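# Swing the folded wire-holder arm fully outward

## Task

On the harness board there is a wire holder mounted on a pivoting arm that is currently folded inward over the board. Rotate that arm outward until it reaches the end of its travel. It must stay in that position on its own, not because the robot is holding it there. When finished, release it and move the hand away.

## Robot and tools

The robot is a single six-joint arm with a five-finger right hand. All positions in results are in the scene frame: origin on the table top under the arm base, +z up, +y to the left when looking along +x. Positions are in metres, orientation as a wxyz quaternion, velocities in m/s and rad/s. The base may be slightly tilted, and reported hand positions get less accurate at long reach.

The controlled point (hand point) sits 0.05 m in front of the palm, where the index pad meets the thumb tip in a pinch. Its own axes: +z runs along the straightened fingers (fingertips end 0.06 to 0.07 m past the point), +y points out of the palm, +x runs across the palm toward the little finger. Across the palm the hand extends 0.08 m on the little-finger side and 0.02 to 0.09 m on the thumb side depending on thumb turn. A rigid bracket on the little-finger side of the wrist stands 0.03 m beyond the point along +y and 0.11 m across the palm; it can collide with things.

A row is 14 numbers, each in [-1, 1], in this order: dx, dy, dz, rx, ry, rz, little, ring, middle, index, thumb_bend, thumb_turn, force_limit, speed. The first six are an offset (not a pose) in the hand point's own axes, measured from the hand pose at the start of the action (for a call's first action, the last pose any result reported). Scale: 1.0 equals 0.6 m of travel or 180 degrees; rx, ry, rz form a single rotation vector. The six motor numbers are absolute targets: -1 open/straight, +1 closed/curled; thumb_turn -1 beside the palm, +1 opposite the fingers. A pinch is about index +0.22, thumb_bend +0.75, thumb_turn +0.57. force_limit maps linearly from roughly 0 N (-1) to 10 N (+1) at the fingertip, 15 N for the two thumb motors, and only limits closing. speed maps from nearly zero (-1) to full (+1); full speed moves a finger end to end in 0.6 s. Use -0.9 or lower for a soft grip.

Tools:
execute_actions(actions): a list of actions, each a table of up to 15 rows; each row lasts one 1/30 s step, and a short table repeats its final row to fill 15 steps. Every row in an action is measured from that action's start pose, not the prior row. Each step the commanded pose is clipped to within 100 mm and 16 degrees of the measured pose, so large offsets need several actions. An empty list just returns state and images.
move(target, speed, stop_force, blocking): target is one 14-number row as above, an offset from the pose in the latest result that shows one. The hand follows a straight path for 0.5 to 10 s (cut off at 10 s). speed is in m/s, 0.002 to 0.5, default 0.25; rotation allowed up to twice that in rad/s. stop_force (9 to 40 N, optional) ends the path when the wrist sensor reads that much extra resistance along the path direction for two steps; the hand backs up two steps and holds. Not reliable for moves that rotate; omit it when pulling away from a surface. Not usable in the first 0.2 s or with blocking=false. blocking=false returns after 0.5 s while the arm keeps going; then use wait or stop before issuing more motion.
wait(seconds): 0 to 10 s, holds the last command.
stop(): brakes a running move.
zoom_image(camera, region): camera is cam_high, cam_low or cam_wrist (all 504x504); region [x0, y0, x1, y1] in pixels, at most 504 by 504.
show_instructions(): shows the reference image(s) for the scene.
finished_scene(scene): ends the scene with the given number; irreversible.

Results contain hand pose and velocities, a Hand target line (where the controller is currently steering), wrist force and torque in the hand's x y z axes (offset up to ~4 N, noise up to ~2.4 N, saturation near 50 N, may say no reading at start), and hand_measured, hand_stopped_by (moving, target, force, stalled, fault), hand_load_n for the six motors in row order. A move adds a move: line with its ending (done, contact, held, off_target, moving, fault), limits that acted (paced = pose clipped, held = some steps blocked) and distance from target. A pose unreachable line means the clearance check altered the command. A lost grip shows as loads near 0.

Fingers start moving only when their target changes by at least 0.01, then lock at target or force limit; a lock resists about 15 N. Re-send the same values to keep a grip; send a more open target to loosen.

Cautions: the arm is stiff and moves do not slow for obstacles, so aim only slightly past expected contact, go slowly near contact, and prefer stop_force. Contact torque at a joint limit (138 N m for the first three joints, 25.7 N m for the wrists) or any external force of 150 N causes a 10 s fault stop. Holding loads heats motors; at 85 C the brakes engage for a long time. Avoid drops, slips, slams and hard pushes. Joint ranges: pan -3.142 to 3.142, elbow 0 to 3.142, others -6.283 to 6.283. Use the camera calibration (K, distortion, world-to-camera transforms) to locate the swing arm. For this job, push or pull the holder's arm around its pivot to the stop, release, and check it stays put after the hand withdraws.

Each tool is called after "Call:" as name([rows], argument=value, ...), one row to a line, values as JSON.

Reference images:

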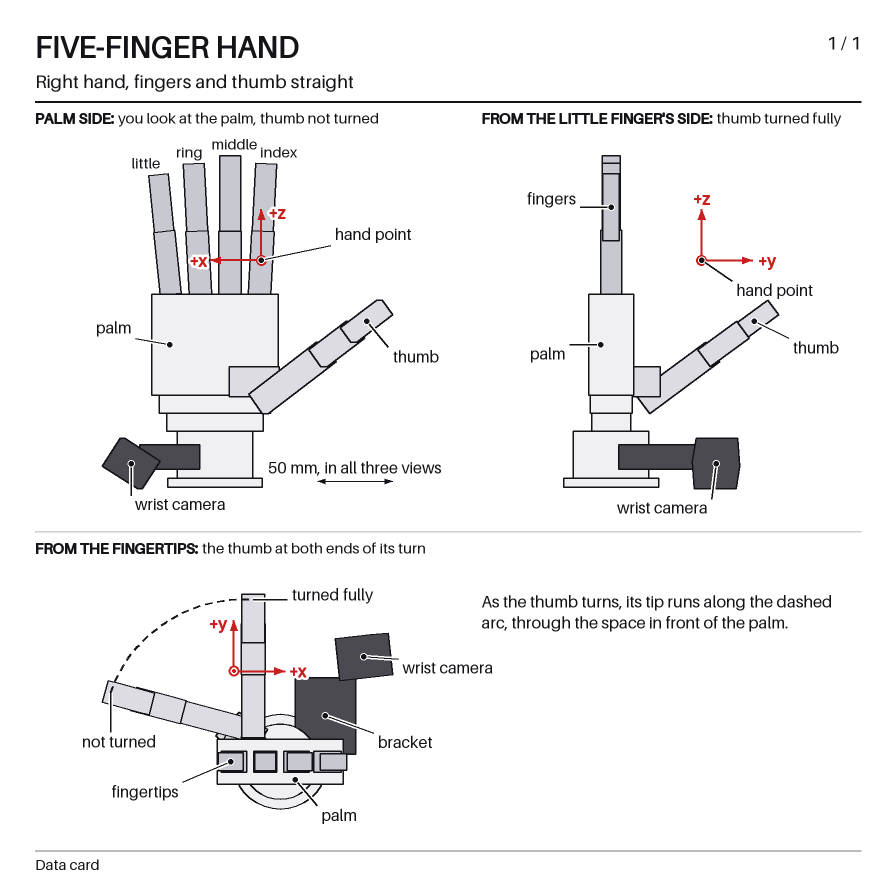

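## Session

I'll start by observing the scene.

Call:
execute_actions(actions=[])

Scene clock: 0.00 s.
end_effector_position=(+0.7587, -0.2431, +0.1960) hand_measured=(-1.000, -1.000, -1.000, -1.000, -1.000, -1.000) hand_load_n=(+0.0, +0.0, +0.0, +0.0, +0.0, +0.0) hand_stopped_by=(target, target, target, target, target, target) hand_force_limit=0.00 hand_speed=-0.80 end_effector_quat_wxyz=(-0.382, +0.694, -0.352, +0.499) end_effector_velocity=(+0.000, -0.000, -0.000) end_effector_angular_velocity=(-0.001, +0.001, -0.001)
Joint positions: [-0.582 -1.278  1.413  0.08   1.081 -4.283]
Joint velocities: [ 0.     0.    -0.     0.     0.002 -0.   ]
Motor temperatures (°C, as the motors report them): [24 23 23 29 28 31]
Wrist force (N, on the end effector, along its own x y z axes, offset not removed): no reading
Wrist torque (N m, same axes, about the end effector's origin, offset not removed): no reading
Hand target: +0.759, -0.243, +0.196; -0.382, +0.694, -0.352, +0.499

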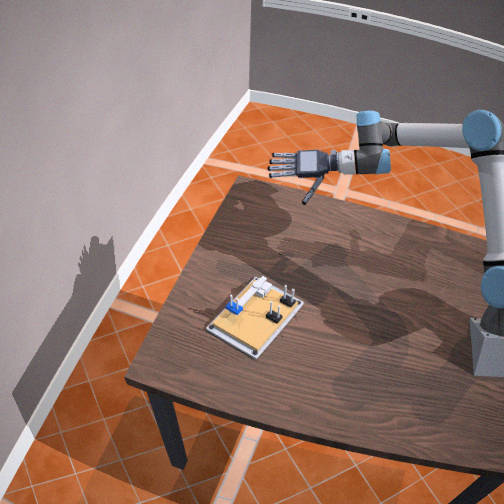

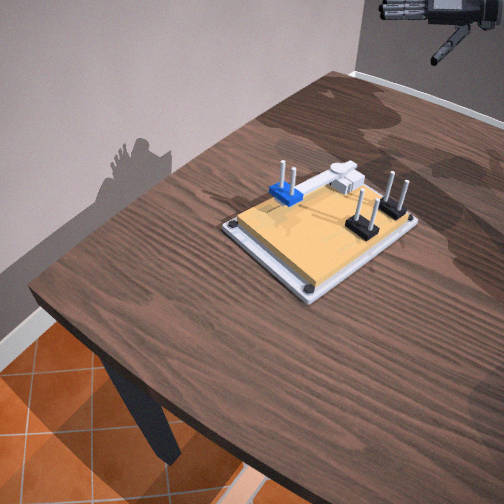

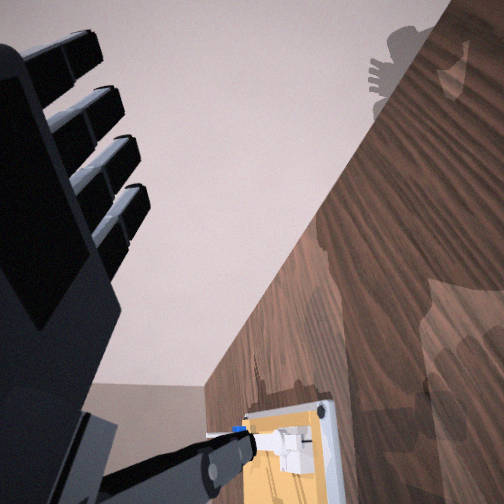

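Call:
zoom_image(camera="cam_low", region=[210, 140, 430, 310])

Call:
zoom_image(camera="cam_high", region=[190, 260, 320, 370])

Call:
zoom_image(camera="cam_wrist", region=[200, 390, 360, 504])

Region (210, 140, 430, 310) of cam_low's 504x504 image, scaled by 2.291, with more detail than that image has; it fills the top 389 rows of this view, and the rest is white.

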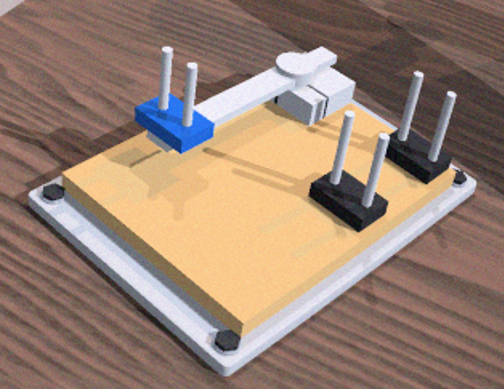

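Region (190, 260, 320, 370) of cam_high's 504x504 image, scaled by 3.877, with more detail than that image has; it fills the top 426 rows of this view, and the rest is white.

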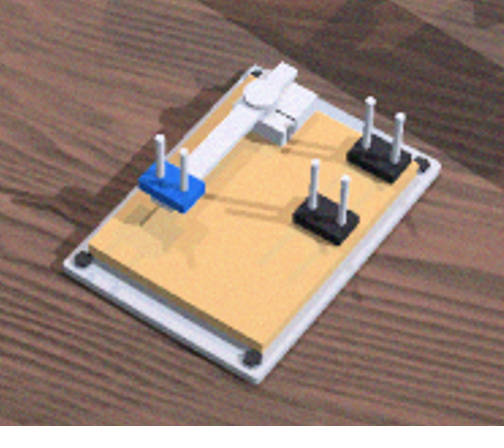

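Region (200, 390, 360, 504) of cam_wrist's 504x504 image, scaled by 3.150, with more detail than that image has; it fills the top 359 rows of this view, and the rest is white.

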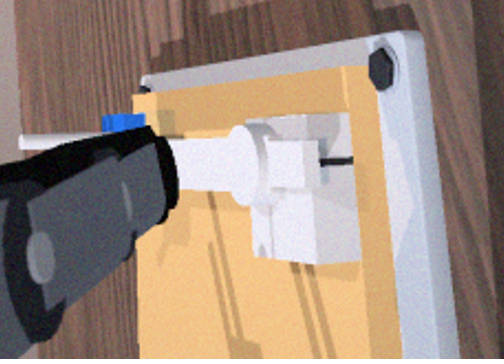

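Call:
zoom_image(camera="cam_low", region=[260, 150, 380, 220])

Call:
zoom_image(camera="cam_high", region=[220, 270, 290, 320])

Region (260, 150, 380, 220) of cam_low's 504x504 image, scaled by 4.200, with more detail than that image has; it fills the top 294 rows of this view, and the rest is white.

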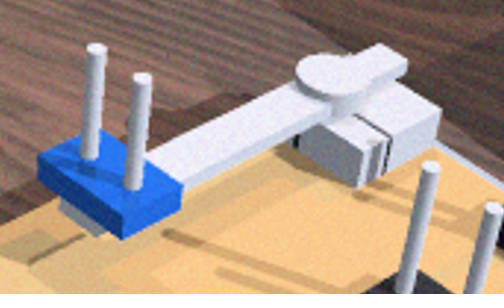

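Region (220, 270, 290, 320) of cam_high's 504x504 image, scaled by 7.200, with more detail than that image has; it fills the top 360 rows of this view, and the rest is white.

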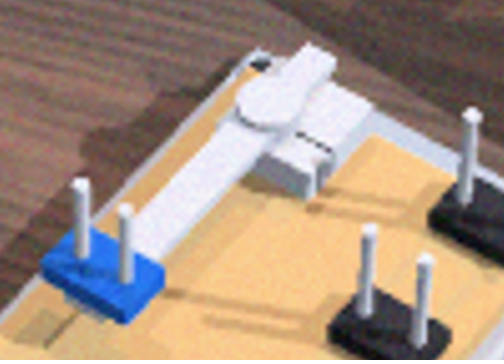

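Call:
move(target=[-0.4538, -0.2730, 0.0383, -0.2424, -0.1643, -0.2492, 1, 1, 1, -1, 0.9, 0.6, 0, 0.3], speed=0.3)

Scene clock: 23.87 s.
end_effector_position=(+0.7284, +0.0562, +0.2196) hand_measured=(+1.000, +1.000, +1.000, -1.000, +0.900, +0.600) hand_load_n=(+0.0, +0.0, +0.0, +0.0, +0.0, +0.0) hand_stopped_by=(target, target, target, target, target, target) hand_force_limit=0.00 hand_speed=0.30 end_effector_quat_wxyz=(+0.000, +0.947, -0.127, +0.296) end_effector_velocity=(+0.000, +0.001, +0.000) end_effector_angular_velocity=(+0.001, -0.000, +0.001)
Joint positions: [ 0.171 -0.573  0.622  0.888  2.3   -4.559]
Joint velocities: [ 0.     0.    -0.    -0.    -0.001  0.   ]
Motor temperatures (°C, as the motors report them): [24 23 23 29 28 31]
Wrist force (N, on the end effector, along its own x y z axes, offset not removed): [-0.6 -0.9 0.5]
Wrist torque (N m, same axes, about the end effector's origin, offset not removed): [-0.15 0.08 -0.21]
Hand target: +0.728, +0.056, +0.219; +0.000, +0.947, -0.127, +0.296
Off the commanded pose: 0.017 m, 6 deg.
move: held; limits=held; held on 8 of 72 steps, including the last
pose unreachable: on one or more control steps of this call, first in action 0 (counted from 0), an arm could not follow its commanded pose, so it was not sent that pose on those steps. On the call's last step it was still not sent that pose. It may still have moved: this result reports where it is.
cause: the commanded pose would bring two parts of the arm too close to each other (joints 4 (wrist 1) to 6 (wrist 3) lie between them).
camera_calibration (this result's frames):
cam_wrist: T_world_to_cam=[[-0.322232, -0.9366, -0.137644, 0.321174], [-0.944604, 0.327695, -0.0184308, 0.675352], [0.0623675, 0.12408, -0.99031, 0.297867], [0, 0, 0, 1]] pos_world=[0.722855, 0.0425429, 0.351636]

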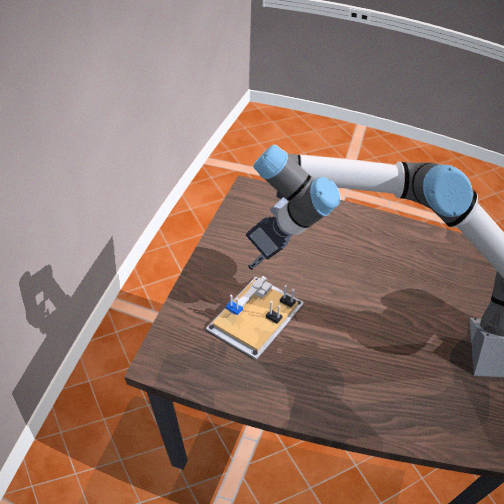

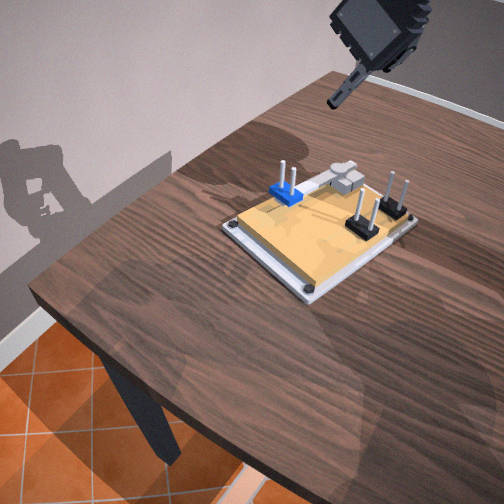

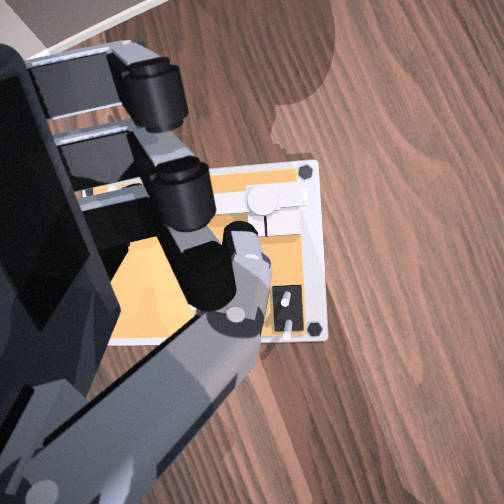

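Call:
zoom_image(camera="cam_wrist", region=[60, 140, 340, 360])

Region (60, 140, 340, 360) of cam_wrist's 504x504 image, scaled by 1.800, with more detail than that image has; it fills the top 396 rows of this view, and the rest is white.

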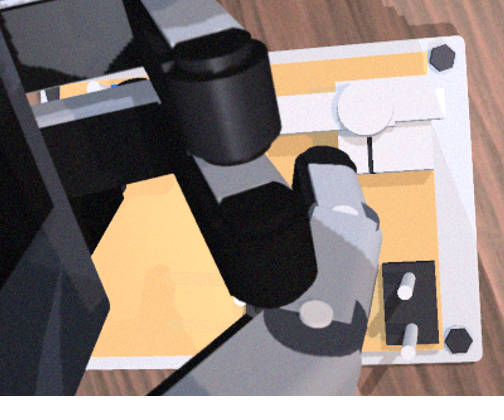

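Call:
move(target=[-0.0456, -0.0097, 0.1512, 0.0879, -0.0027, -0.1684, 1, 1, 1, -1, 0.9, 0.6, 0, 0.3], speed=0.2)

Scene clock: 30.43 s.
end_effector_position=(+0.7589, +0.0616, +0.1300) hand_measured=(+1.000, +1.000, +1.000, -1.000, +0.900, +0.600) hand_load_n=(+0.0, +0.0, +0.0, +0.0, +0.0, +0.0) hand_stopped_by=(target, target, target, target, target, target) hand_force_limit=0.00 hand_speed=0.30 end_effector_quat_wxyz=(-0.052, +0.940, +0.164, +0.296) end_effector_velocity=(+0.001, -0.000, -0.001) end_effector_angular_velocity=(+0.001, -0.008, +0.011)
Joint positions: [ 0.032 -0.66   0.924  0.666  1.95  -5.19 ]
Joint velocities: [-0.004 -0.007  0.015 -0.014 -0.011 -0.016]
Motor temperatures (°C, as the motors report them): [24 23 23 29 28 31]
Wrist force (N, on the end effector, along its own x y z axes, offset not removed): [0.8 1.0 -0.1]
Wrist torque (N m, same axes, about the end effector's origin, offset not removed): [0.11 -0.03 -0.06]
Hand target: +0.759, +0.062, +0.130; -0.052, +0.939, +0.165, +0.296
Off the commanded pose: 0.000 m, 0 deg.
move: done; limits=paced
camera_calibration (this result's frames):
cam_wrist: T_world_to_cam=[[0.257802, -0.964017, -0.0648851, -0.12415], [-0.965977, -0.255727, -0.0386205, 0.755551], [0.0206379, 0.072634, -0.997145, 0.242312], [0, 0, 0, 1]] pos_world=[0.75685, 0.055932, 0.262745]

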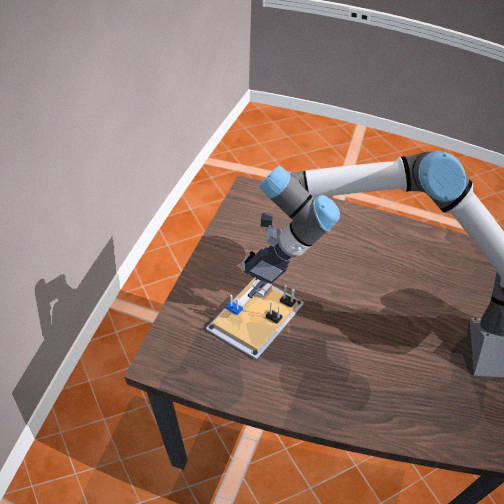

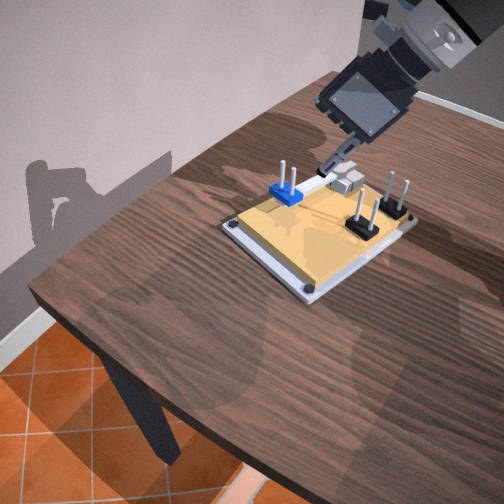

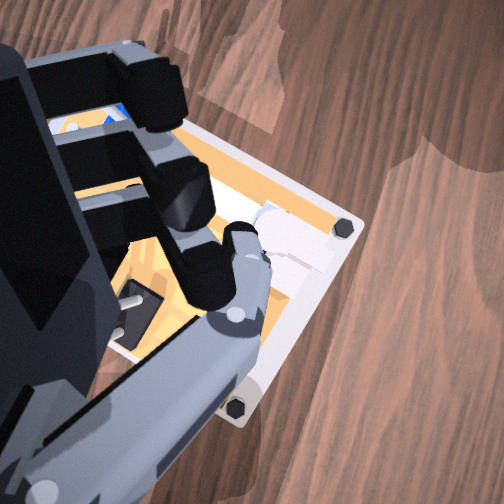

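Call:
zoom_image(camera="cam_low", region=[250, 110, 420, 250])

Call:
zoom_image(camera="cam_high", region=[200, 240, 320, 340])

Call:
zoom_image(camera="cam_wrist", region=[40, 80, 370, 350])

Region (250, 110, 420, 250) of cam_low's 504x504 image, scaled by 2.965, with more detail than that image has; it fills the top 415 rows of this view, and the rest is white.

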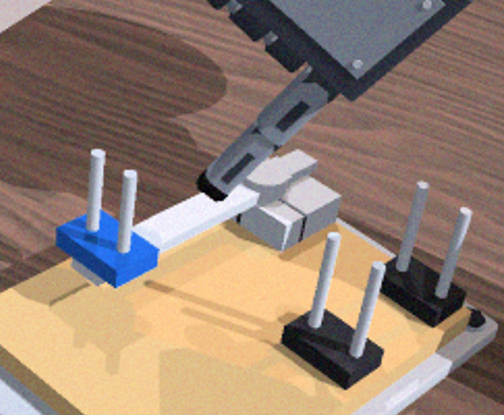

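Region (200, 240, 320, 340) of cam_high's 504x504 image, scaled by 4.200, with more detail than that image has.

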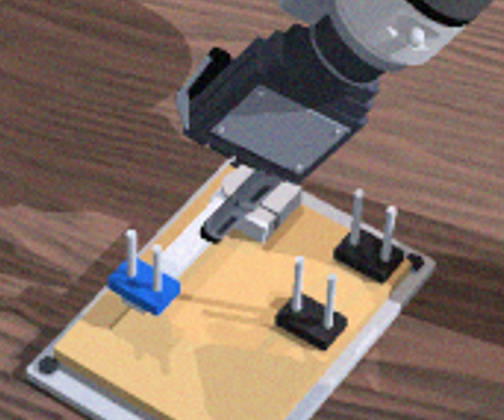

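Region (40, 80, 370, 350) of cam_wrist's 504x504 image, scaled by 1.527, with more detail than that image has; it fills the top 412 rows of this view, and the rest is white.

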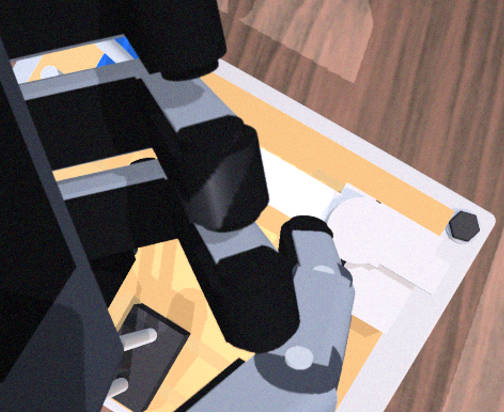

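Call:
move(target=[-0.0335, 0, 0.0478, 0, 0, 0, 1, 1, 1, -1, 0.9, 0.6, 0, 0.3], speed=0.06)

Call:
zoom_image(camera="cam_low", region=[260, 140, 400, 250])

Call:
zoom_image(camera="cam_high", region=[210, 260, 310, 340])

Scene clock: 34.47 s.
end_effector_position=(+0.7589, +0.0617, +0.0953) hand_measured=(+1.000, +1.000, +1.000, -1.000, +0.900, +0.600) hand_load_n=(+0.0, +0.0, +0.0, +0.0, +0.0, +0.0) hand_stopped_by=(target, target, target, target, target, target) hand_force_limit=0.00 hand_speed=0.30 end_effector_quat_wxyz=(-0.052, +0.940, +0.164, +0.296) end_effector_velocity=(+0.000, +0.000, -0.003) end_effector_angular_velocity=(+0.001, -0.001, -0.000)
Joint positions: [ 0.002 -0.649  0.978  0.591  1.932 -5.216]
Joint velocities: [-0.003  0.001  0.004 -0.006 -0.002 -0.002]
Motor temperatures (°C, as the motors report them): [24 23 23 29 28 31]
Wrist force (N, on the end effector, along its own x y z axes, offset not removed): [0.7 0.5 1.5]
Wrist torque (N m, same axes, about the end effector's origin, offset not removed): [-0.06 -0.02 -0.07]
Hand target: +0.759, +0.062, +0.095; -0.052, +0.940, +0.164, +0.296
Off the commanded pose: 0.000 m, 0 deg.
move: done
camera_calibration (this result's frames):
cam_wrist: T_world_to_cam=[[0.257801, -0.964013, -0.0649418, -0.12636], [-0.965979, -0.255726, -0.0385945, 0.754178], [0.0205983, 0.0726821, -0.997142, 0.20776], [0, 0, 0, 1]] pos_world=[0.756816, 0.0559499, 0.228067]

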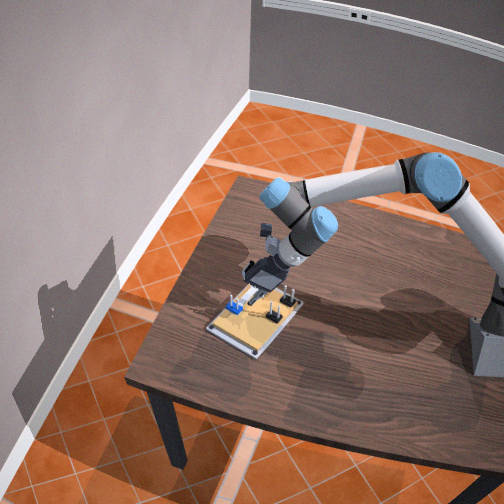

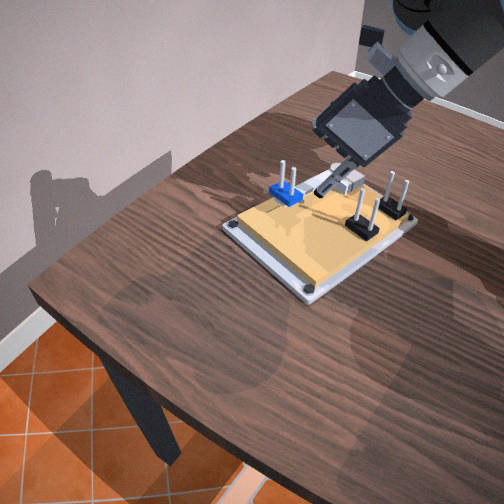

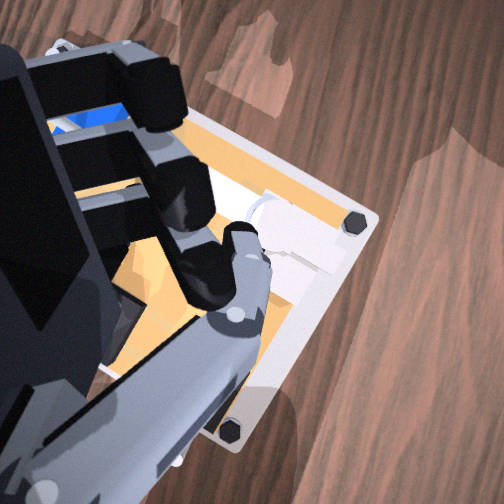

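Region (260, 140, 400, 250) of cam_low's 504x504 image, scaled by 3.600, with more detail than that image has; it fills the top 396 rows of this view, and the rest is white.

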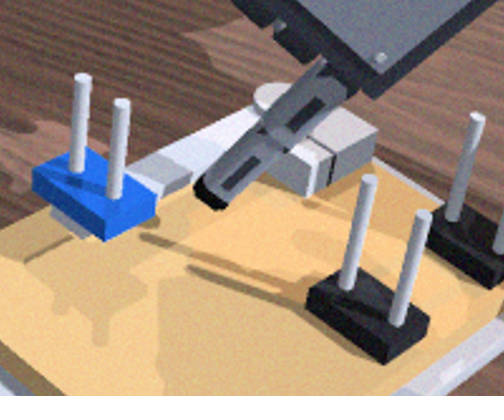

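Region (210, 260, 310, 340) of cam_high's 504x504 image, scaled by 5.040, with more detail than that image has; it fills the top 403 rows of this view, and the rest is white.

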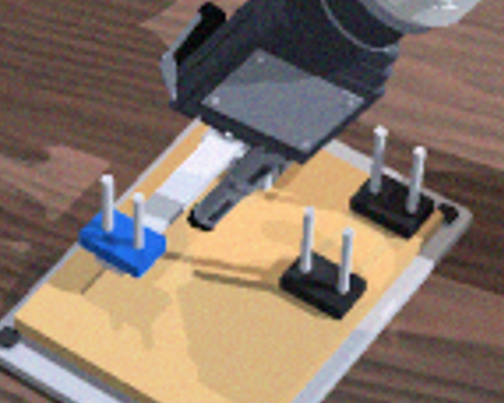

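Call:
move(target=[-0.00956, 0, 0.01365, 0, 0, 0, 1, 1, 1, -1, 0.9, 0.6, 0, 0.3], speed=0.015, stop_force=9)

Call:
zoom_image(camera="cam_low", region=[260, 140, 400, 250])

Scene clock: 36.53 s.
end_effector_position=(+0.7589, +0.0617, +0.0857) hand_measured=(+1.000, +1.000, +1.000, -1.000, +0.900, +0.600) hand_load_n=(+0.0, +0.0, +0.0, +0.0, +0.0, +0.0) hand_stopped_by=(target, target, target, target, target, target) hand_force_limit=0.00 hand_speed=0.30 end_effector_quat_wxyz=(-0.052, +0.940, +0.164, +0.296) end_effector_velocity=(+0.000, +0.000, -0.003) end_effector_angular_velocity=(+0.000, -0.000, +0.000)
Joint positions: [-0.006 -0.645  0.991  0.571  1.926 -5.223]
Joint velocities: [-0.003  0.001  0.004 -0.006 -0.002 -0.002]
Motor temperatures (°C, as the motors report them): [24 23 23 29 28 31]
Wrist force (N, on the end effector, along its own x y z axes, offset not removed): [0.9 -0.2 2.2]
Wrist torque (N m, same axes, about the end effector's origin, offset not removed): [-0.23 -0.13 -0.07]
Hand target: +0.759, +0.062, +0.085; -0.052, +0.940, +0.164, +0.296
Off the commanded pose: 0.000 m, 0 deg.
move: done
camera_calibration (this result's frames):
cam_wrist: T_world_to_cam=[[0.257796, -0.964013, -0.0649602, -0.12697], [-0.96598, -0.255723, -0.038571, 0.753799], [0.0205711, 0.0726937, -0.997142, 0.19816], [0, 0, 0, 1]] pos_world=[0.756811, 0.0559581, 0.21842]

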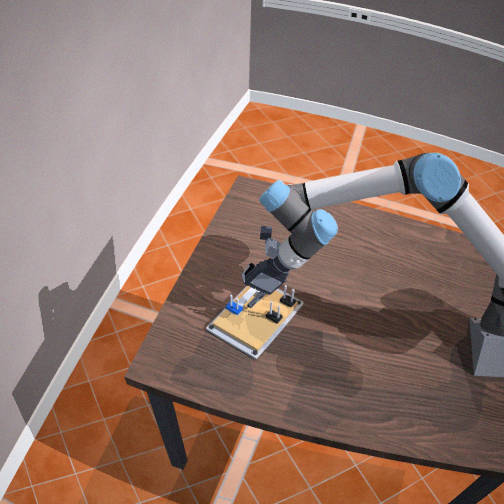

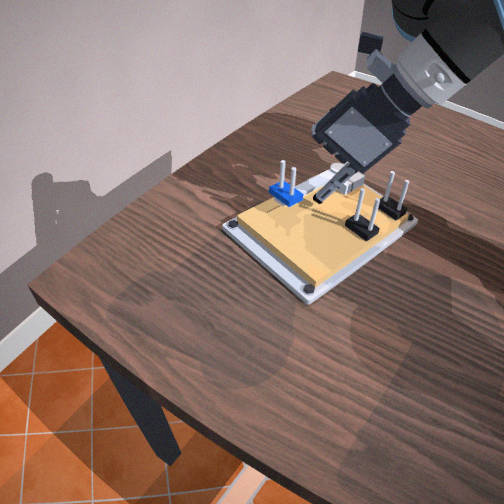

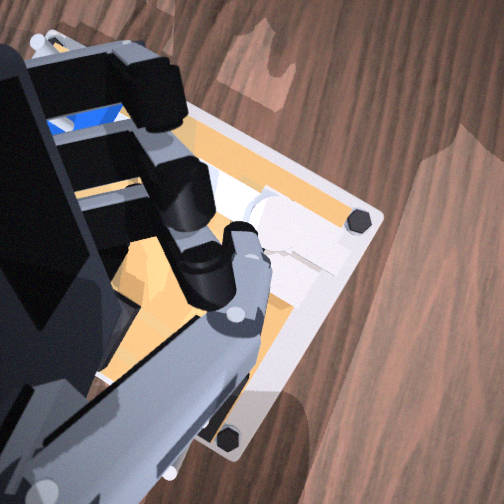

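Region (260, 140, 400, 250) of cam_low's 504x504 image, scaled by 3.600, with more detail than that image has; it fills the top 396 rows of this view, and the rest is white.

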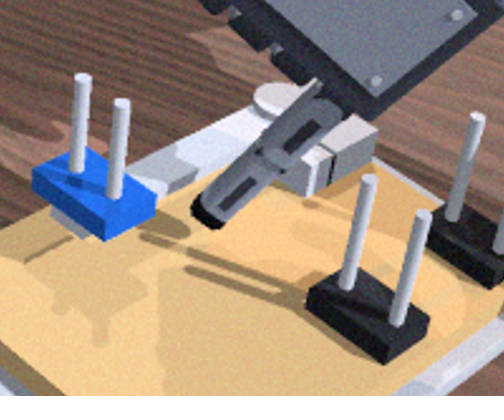

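Call:
move(target=[0.03353, 0.01985, 0.02347, 0, 0, 0, 1, 1, 1, -1, 0.9, 0.6, 0, 0.3], speed=0.02, stop_force=15)

Call:
zoom_image(camera="cam_low", region=[240, 130, 400, 250])

Scene clock: 38.80 s.
end_effector_position=(+0.7856, +0.0588, +0.0856) hand_measured=(+1.000, +1.000, +1.000, -1.000, +0.900, +0.600) hand_load_n=(+0.0, +0.0, +0.0, +0.0, +0.0, +0.0) hand_stopped_by=(target, target, target, target, target, target) hand_force_limit=0.00 hand_speed=0.30 end_effector_quat_wxyz=(-0.052, +0.940, +0.164, +0.296) end_effector_velocity=(+0.003, -0.001, -0.000) end_effector_angular_velocity=(-0.001, +0.001, -0.001)
Joint positions: [-0.015 -0.579  0.853  0.641  1.921 -5.23 ]
Joint velocities: [-0.001  0.009 -0.019  0.01   0.001 -0.   ]
Motor temperatures (°C, as the motors report them): [24 23 23 29 28 31]
Wrist force (N, on the end effector, along its own x y z axes, offset not removed): [-0.7 -1.6 -0.3]
Wrist torque (N m, same axes, about the end effector's origin, offset not removed): [0.00 -0.13 -0.24]
Hand target: +0.786, +0.059, +0.086; -0.052, +0.940, +0.164, +0.296
Off the commanded pose: 0.000 m, 0 deg.
move: done
camera_calibration (this result's frames):
cam_wrist: T_world_to_cam=[[0.257806, -0.964011, -0.0649501, -0.136659], [-0.965974, -0.255721, -0.0387305, 0.778907], [0.0207275, 0.0727251, -0.997137, 0.197674], [0, 0, 0, 1]] pos_world=[0.783538, 0.0530668, 0.2184]

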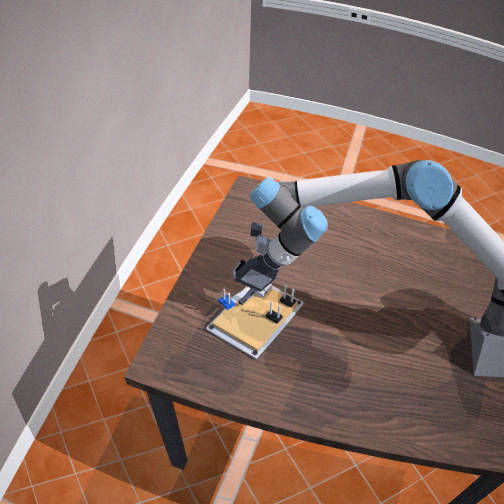

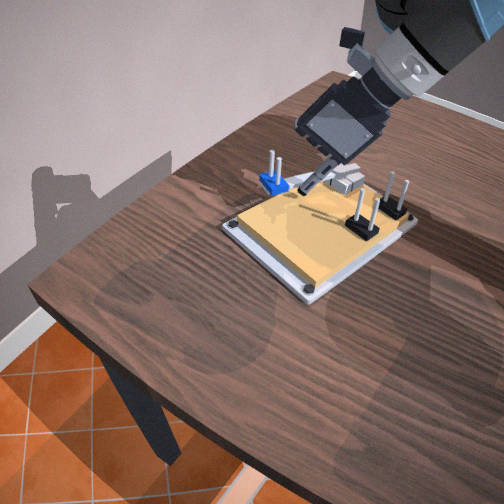

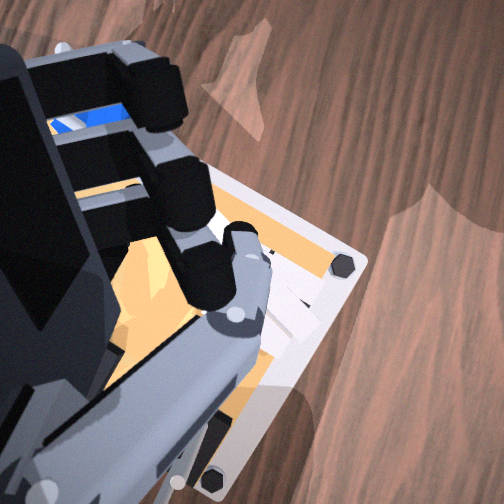

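Region (240, 130, 400, 250) of cam_low's 504x504 image, scaled by 3.150, with more detail than that image has; it fills the top 378 rows of this view, and the rest is white.

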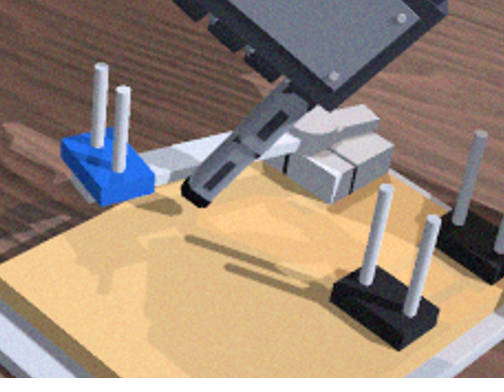

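Call:
move(target=[0.03108, 0.04848, 0.02177, 0, 0, 0, 1, 1, 1, -1, 0.9, 0.6, 0, 0.3], speed=0.035, stop_force=15)

Call:
zoom_image(camera="cam_low", region=[230, 110, 400, 240])

Scene clock: 40.57 s.
end_effector_position=(+0.8166, +0.0393, +0.0856) hand_measured=(+1.000, +1.000, +1.000, -1.000, +0.900, +0.600) hand_load_n=(+0.0, +0.0, +0.0, +0.0, +0.0, +0.0) hand_stopped_by=(target, target, target, target, target, target) hand_force_limit=0.00 hand_speed=0.30 end_effector_quat_wxyz=(-0.052, +0.940, +0.164, +0.296) end_effector_velocity=(+0.002, -0.001, -0.000) end_effector_angular_velocity=(-0.001, +0.001, -0.000)
Joint positions: [-0.043 -0.51   0.682  0.735  1.904 -5.254]
Joint velocities: [-0.001  0.007 -0.017  0.01   0.    -0.001]
Motor temperatures (°C, as the motors report them): [24 23 23 29 28 31]
Wrist force (N, on the end effector, along its own x y z axes, offset not removed): [-0.8 -1.2 -0.5]
Wrist torque (N m, same axes, about the end effector's origin, offset not removed): [0.18 -0.05 -0.20]
Hand target: +0.817, +0.039, +0.086; -0.052, +0.940, +0.164, +0.296
Off the commanded pose: 0.000 m, 0 deg.
move: done
camera_calibration (this result's frames):
cam_wrist: T_world_to_cam=[[0.257815, -0.964008, -0.0649556, -0.163493], [-0.965967, -0.255714, -0.0389547, 0.80384], [0.0209425, 0.0727881, -0.997128, 0.198243], [0, 0, 0, 1]] pos_world=[0.814482, 0.0335143, 0.218367]

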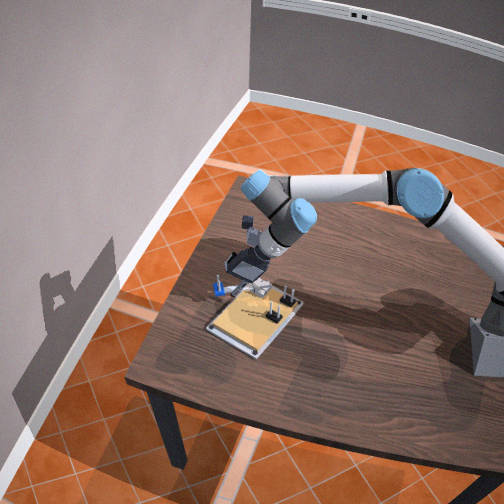

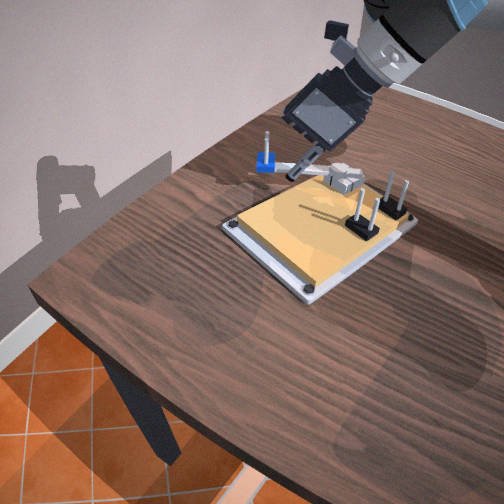

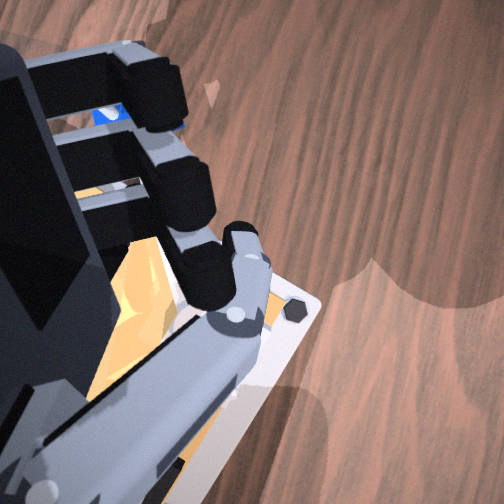

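Region (230, 110, 400, 240) of cam_low's 504x504 image, scaled by 2.965, with more detail than that image has; it fills the top 385 rows of this view, and the rest is white.

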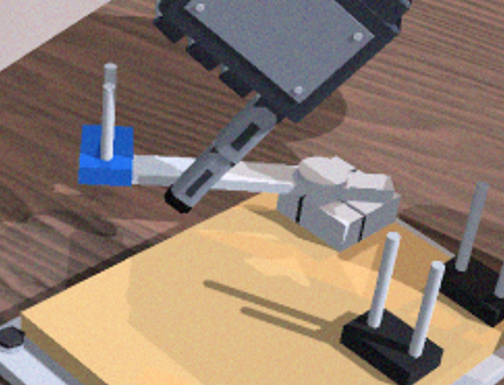

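Call:
move(target=[0.00682, 0.06115, 0.00477, 0, 0, 0, 1, 1, 1, -1, 0.9, 0.6, 0, 0.3], speed=0.03, stop_force=12)

Call:
zoom_image(camera="cam_low", region=[230, 90, 400, 230])

Call:
zoom_image(camera="cam_high", region=[190, 230, 310, 330])

Scene clock: 42.73 s.
end_effector_position=(+0.8335, +0.0067, +0.0856) hand_measured=(+1.000, +1.000, +1.000, -1.000, +0.900, +0.600) hand_load_n=(+0.0, +0.0, +0.0, +0.0, +0.0, +0.0) hand_stopped_by=(target, target, target, target, target, target) hand_force_limit=0.00 hand_speed=0.30 end_effector_quat_wxyz=(-0.052, +0.940, +0.164, +0.296) end_effector_velocity=(+0.001, -0.002, -0.000) end_effector_angular_velocity=(+0.000, +0.001, +0.000)
Joint positions: [-0.085 -0.491  0.594  0.793  1.878 -5.288]
Joint velocities: [-0.003  0.003 -0.009  0.006 -0.002 -0.002]
Motor temperatures (°C, as the motors report them): [24 23 23 29 28 31]
Wrist force (N, on the end effector, along its own x y z axes, offset not removed): [0.6 -2.9 -0.4]
Wrist torque (N m, same axes, about the end effector's origin, offset not removed): [0.05 0.04 -0.05]
Hand target: +0.834, +0.006, +0.086; -0.052, +0.940, +0.164, +0.296
Off the commanded pose: 0.000 m, 0 deg.
move: done
camera_calibration (this result's frames):
cam_wrist: T_world_to_cam=[[0.257805, -0.964009, -0.064995, -0.19924], [-0.965968, -0.255694, -0.0390754, 0.811871], [0.0210502, 0.0728569, -0.99712, 0.200148], [0, 0, 0, 1]] pos_world=[0.831393, 0.000938918, 0.218346]

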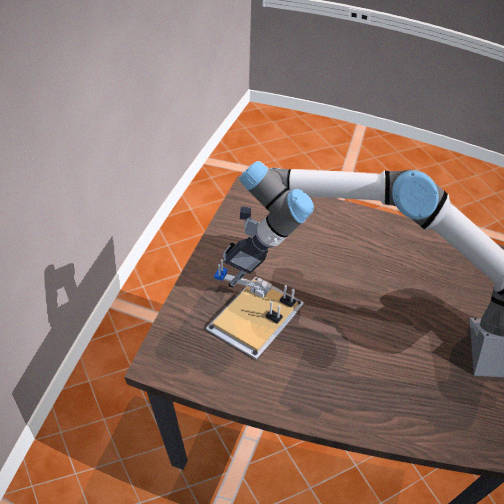

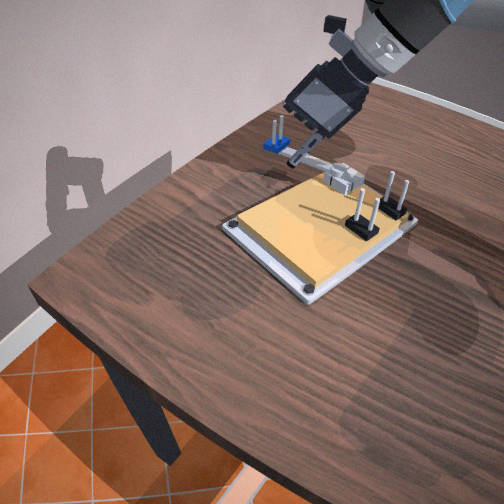

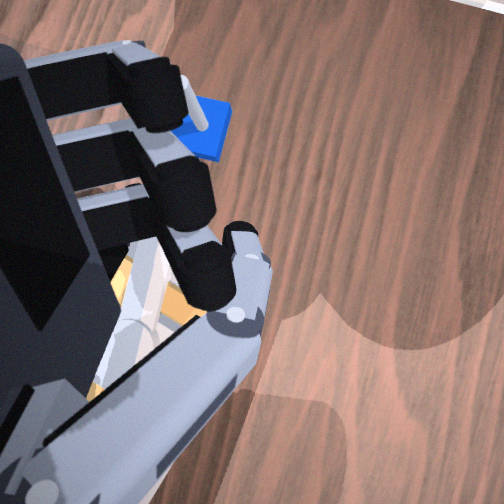

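Region (230, 90, 400, 230) of cam_low's 504x504 image, scaled by 2.965, with more detail than that image has; it fills the top 415 rows of this view, and the rest is white.

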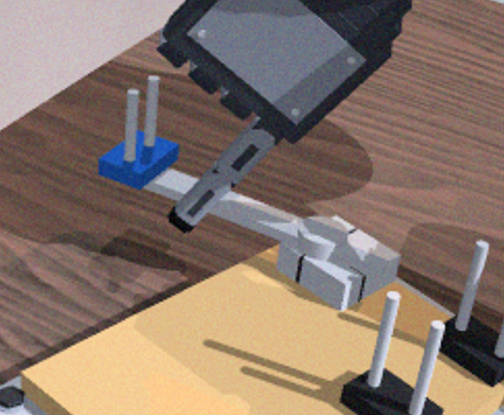

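Region (190, 230, 310, 330) of cam_high's 504x504 image, scaled by 4.200, with more detail than that image has.

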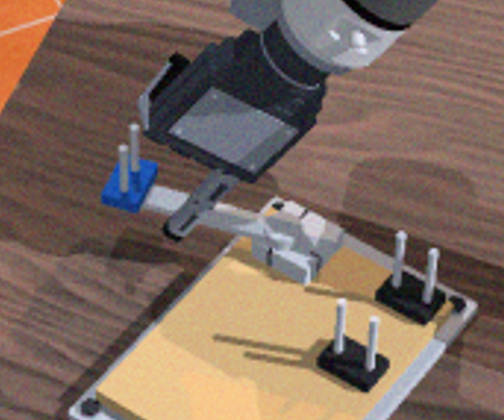

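Call:
move(target=[-0.00362, 0.02039, -0.00254, 0, 0, 0, 1, 1, 1, -1, 0.9, 0.6, 0, 0.3], speed=0.015, stop_force=9)

Call:
zoom_image(camera="cam_low", region=[250, 100, 390, 210])

Scene clock: 44.57 s.
end_effector_position=(+0.8351, -0.0054, +0.0856) hand_measured=(+1.000, +1.000, +1.000, -1.000, +0.900, +0.600) hand_load_n=(+0.0, +0.0, +0.0, +0.0, +0.0, +0.0) hand_stopped_by=(target, target, target, target, target, target) hand_force_limit=0.00 hand_speed=0.30 end_effector_quat_wxyz=(-0.052, +0.940, +0.164, +0.296) end_effector_velocity=(+0.000, -0.003, -0.000) end_effector_angular_velocity=(-0.002, +0.000, -0.001)
Joint positions: [-0.099 -0.5    0.594  0.799  1.869 -5.3  ]
Joint velocities: [-0.003 -0.002  0.     0.001 -0.    -0.003]
Motor temperatures (°C, as the motors report them): [24 23 23 29 28 31]
Wrist force (N, on the end effector, along its own x y z axes, offset not removed): [1.6 -3.6 0.5]
Wrist torque (N m, same axes, about the end effector's origin, offset not removed): [-0.20 -0.02 -0.03]
Hand target: +0.835, -0.006, +0.086; -0.052, +0.940, +0.164, +0.296
Off the commanded pose: 0.000 m, 0 deg.
move: done
camera_calibration (this result's frames):
cam_wrist: T_world_to_cam=[[0.257792, -0.964011, -0.0650142, -0.211258], [-0.965971, -0.255681, -0.0390817, 0.810328], [0.0210523, 0.0728768, -0.997119, 0.200988], [0, 0, 0, 1]] pos_world=[0.832983, -0.0111172, 0.218343]

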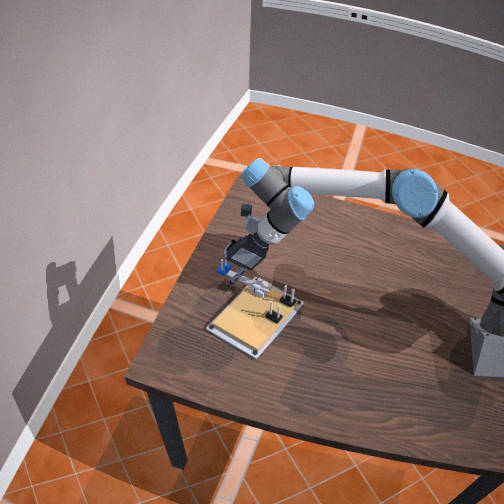

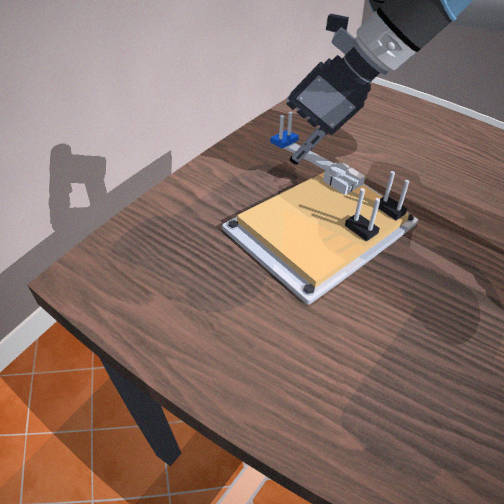

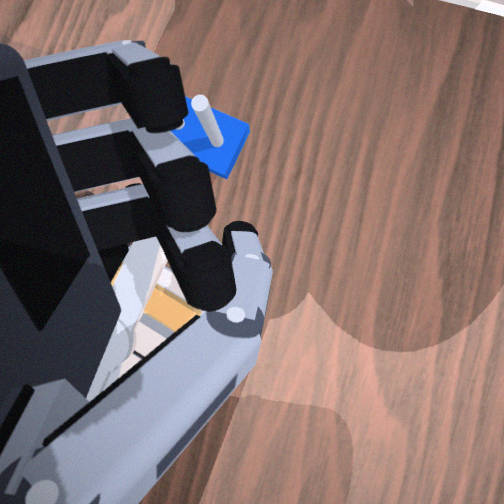

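Region (250, 100, 390, 210) of cam_low's 504x504 image, scaled by 3.600, with more detail than that image has; it fills the top 396 rows of this view, and the rest is white.

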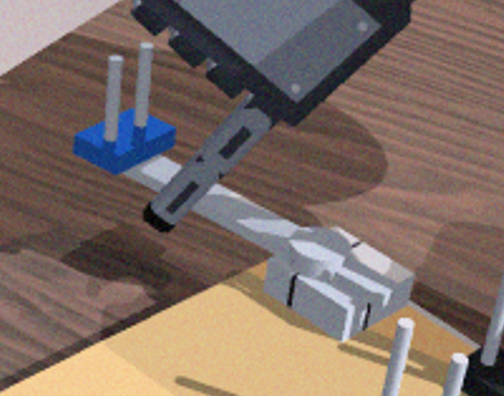

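Call:
move(target=[-0.01539, 0.02754, -0.01077, 0, 0, 0, 1, 1, 1, -1, 0.9, 0.6, 0, 0.3], speed=0.005, stop_force=9)

Call:
zoom_image(camera="cam_low", region=[250, 100, 390, 210])

Scene clock: 46.67 s.
end_effector_position=(+0.8334, -0.0123, +0.0856) hand_measured=(+1.000, +1.000, +1.000, -1.000, +0.900, +0.600) hand_load_n=(+0.0, +0.0, +0.0, +1.0, +0.0, +0.0) hand_stopped_by=(target, target, target, target, target, target) hand_force_limit=0.00 hand_speed=0.30 end_effector_quat_wxyz=(-0.052, +0.940, +0.165, +0.296) end_effector_velocity=(+0.000, +0.001, +0.000) end_effector_angular_velocity=(-0.002, +0.000, +0.001)
Joint positions: [-0.108 -0.516  0.614  0.792  1.863 -5.307]
Joint velocities: [ 0.002  0.004 -0.006  0.003  0.003 -0.   ]
Motor temperatures (°C, as the motors report them): [24 23 23 29 28 31]
Wrist force (N, on the end effector, along its own x y z axes, offset not removed): [8.7 -12.9 2.7]
Wrist torque (N m, same axes, about the end effector's origin, offset not removed): [0.23 0.59 0.28]
Hand target: +0.833, -0.012, +0.086; -0.052, +0.940, +0.164, +0.296
Off the commanded pose: 0.013 m, 0 deg.
move: contact
camera_calibration (this result's frames):
cam_wrist: T_world_to_cam=[[0.258126, -0.963914, -0.0651171, -0.217758], [-0.965882, -0.256009, -0.0391405, 0.80681], [0.0210576, 0.0729986, -0.99711, 0.201506], [0, 0, 0, 1]] pos_world=[0.831249, -0.0180595, 0.218323]

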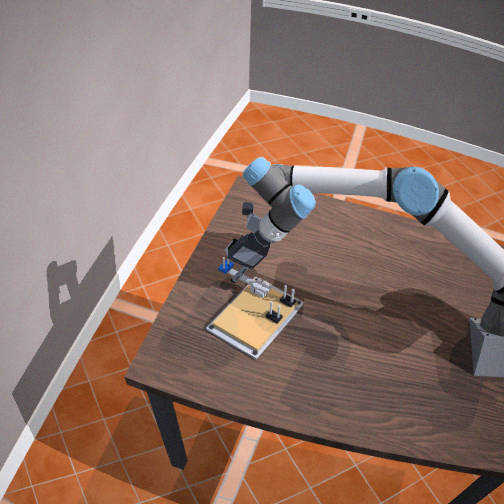

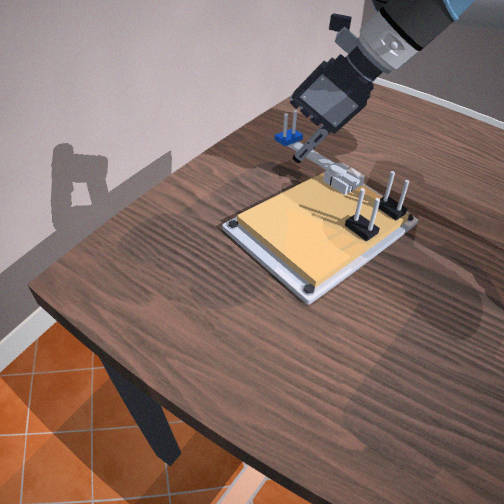

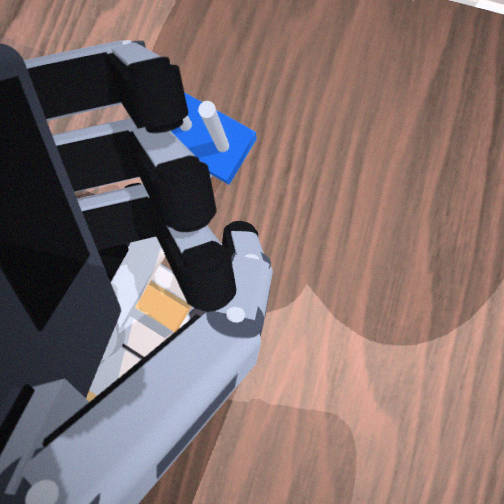

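Region (250, 100, 390, 210) of cam_low's 504x504 image, scaled by 3.600, with more detail than that image has; it fills the top 396 rows of this view, and the rest is white.

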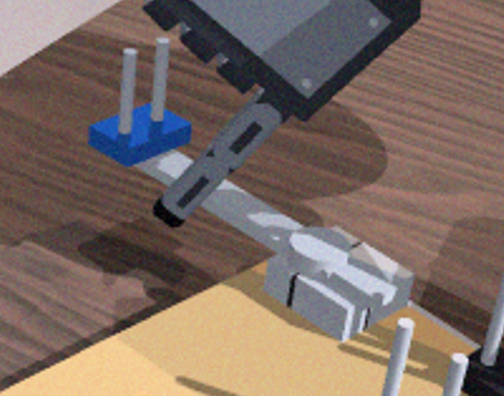

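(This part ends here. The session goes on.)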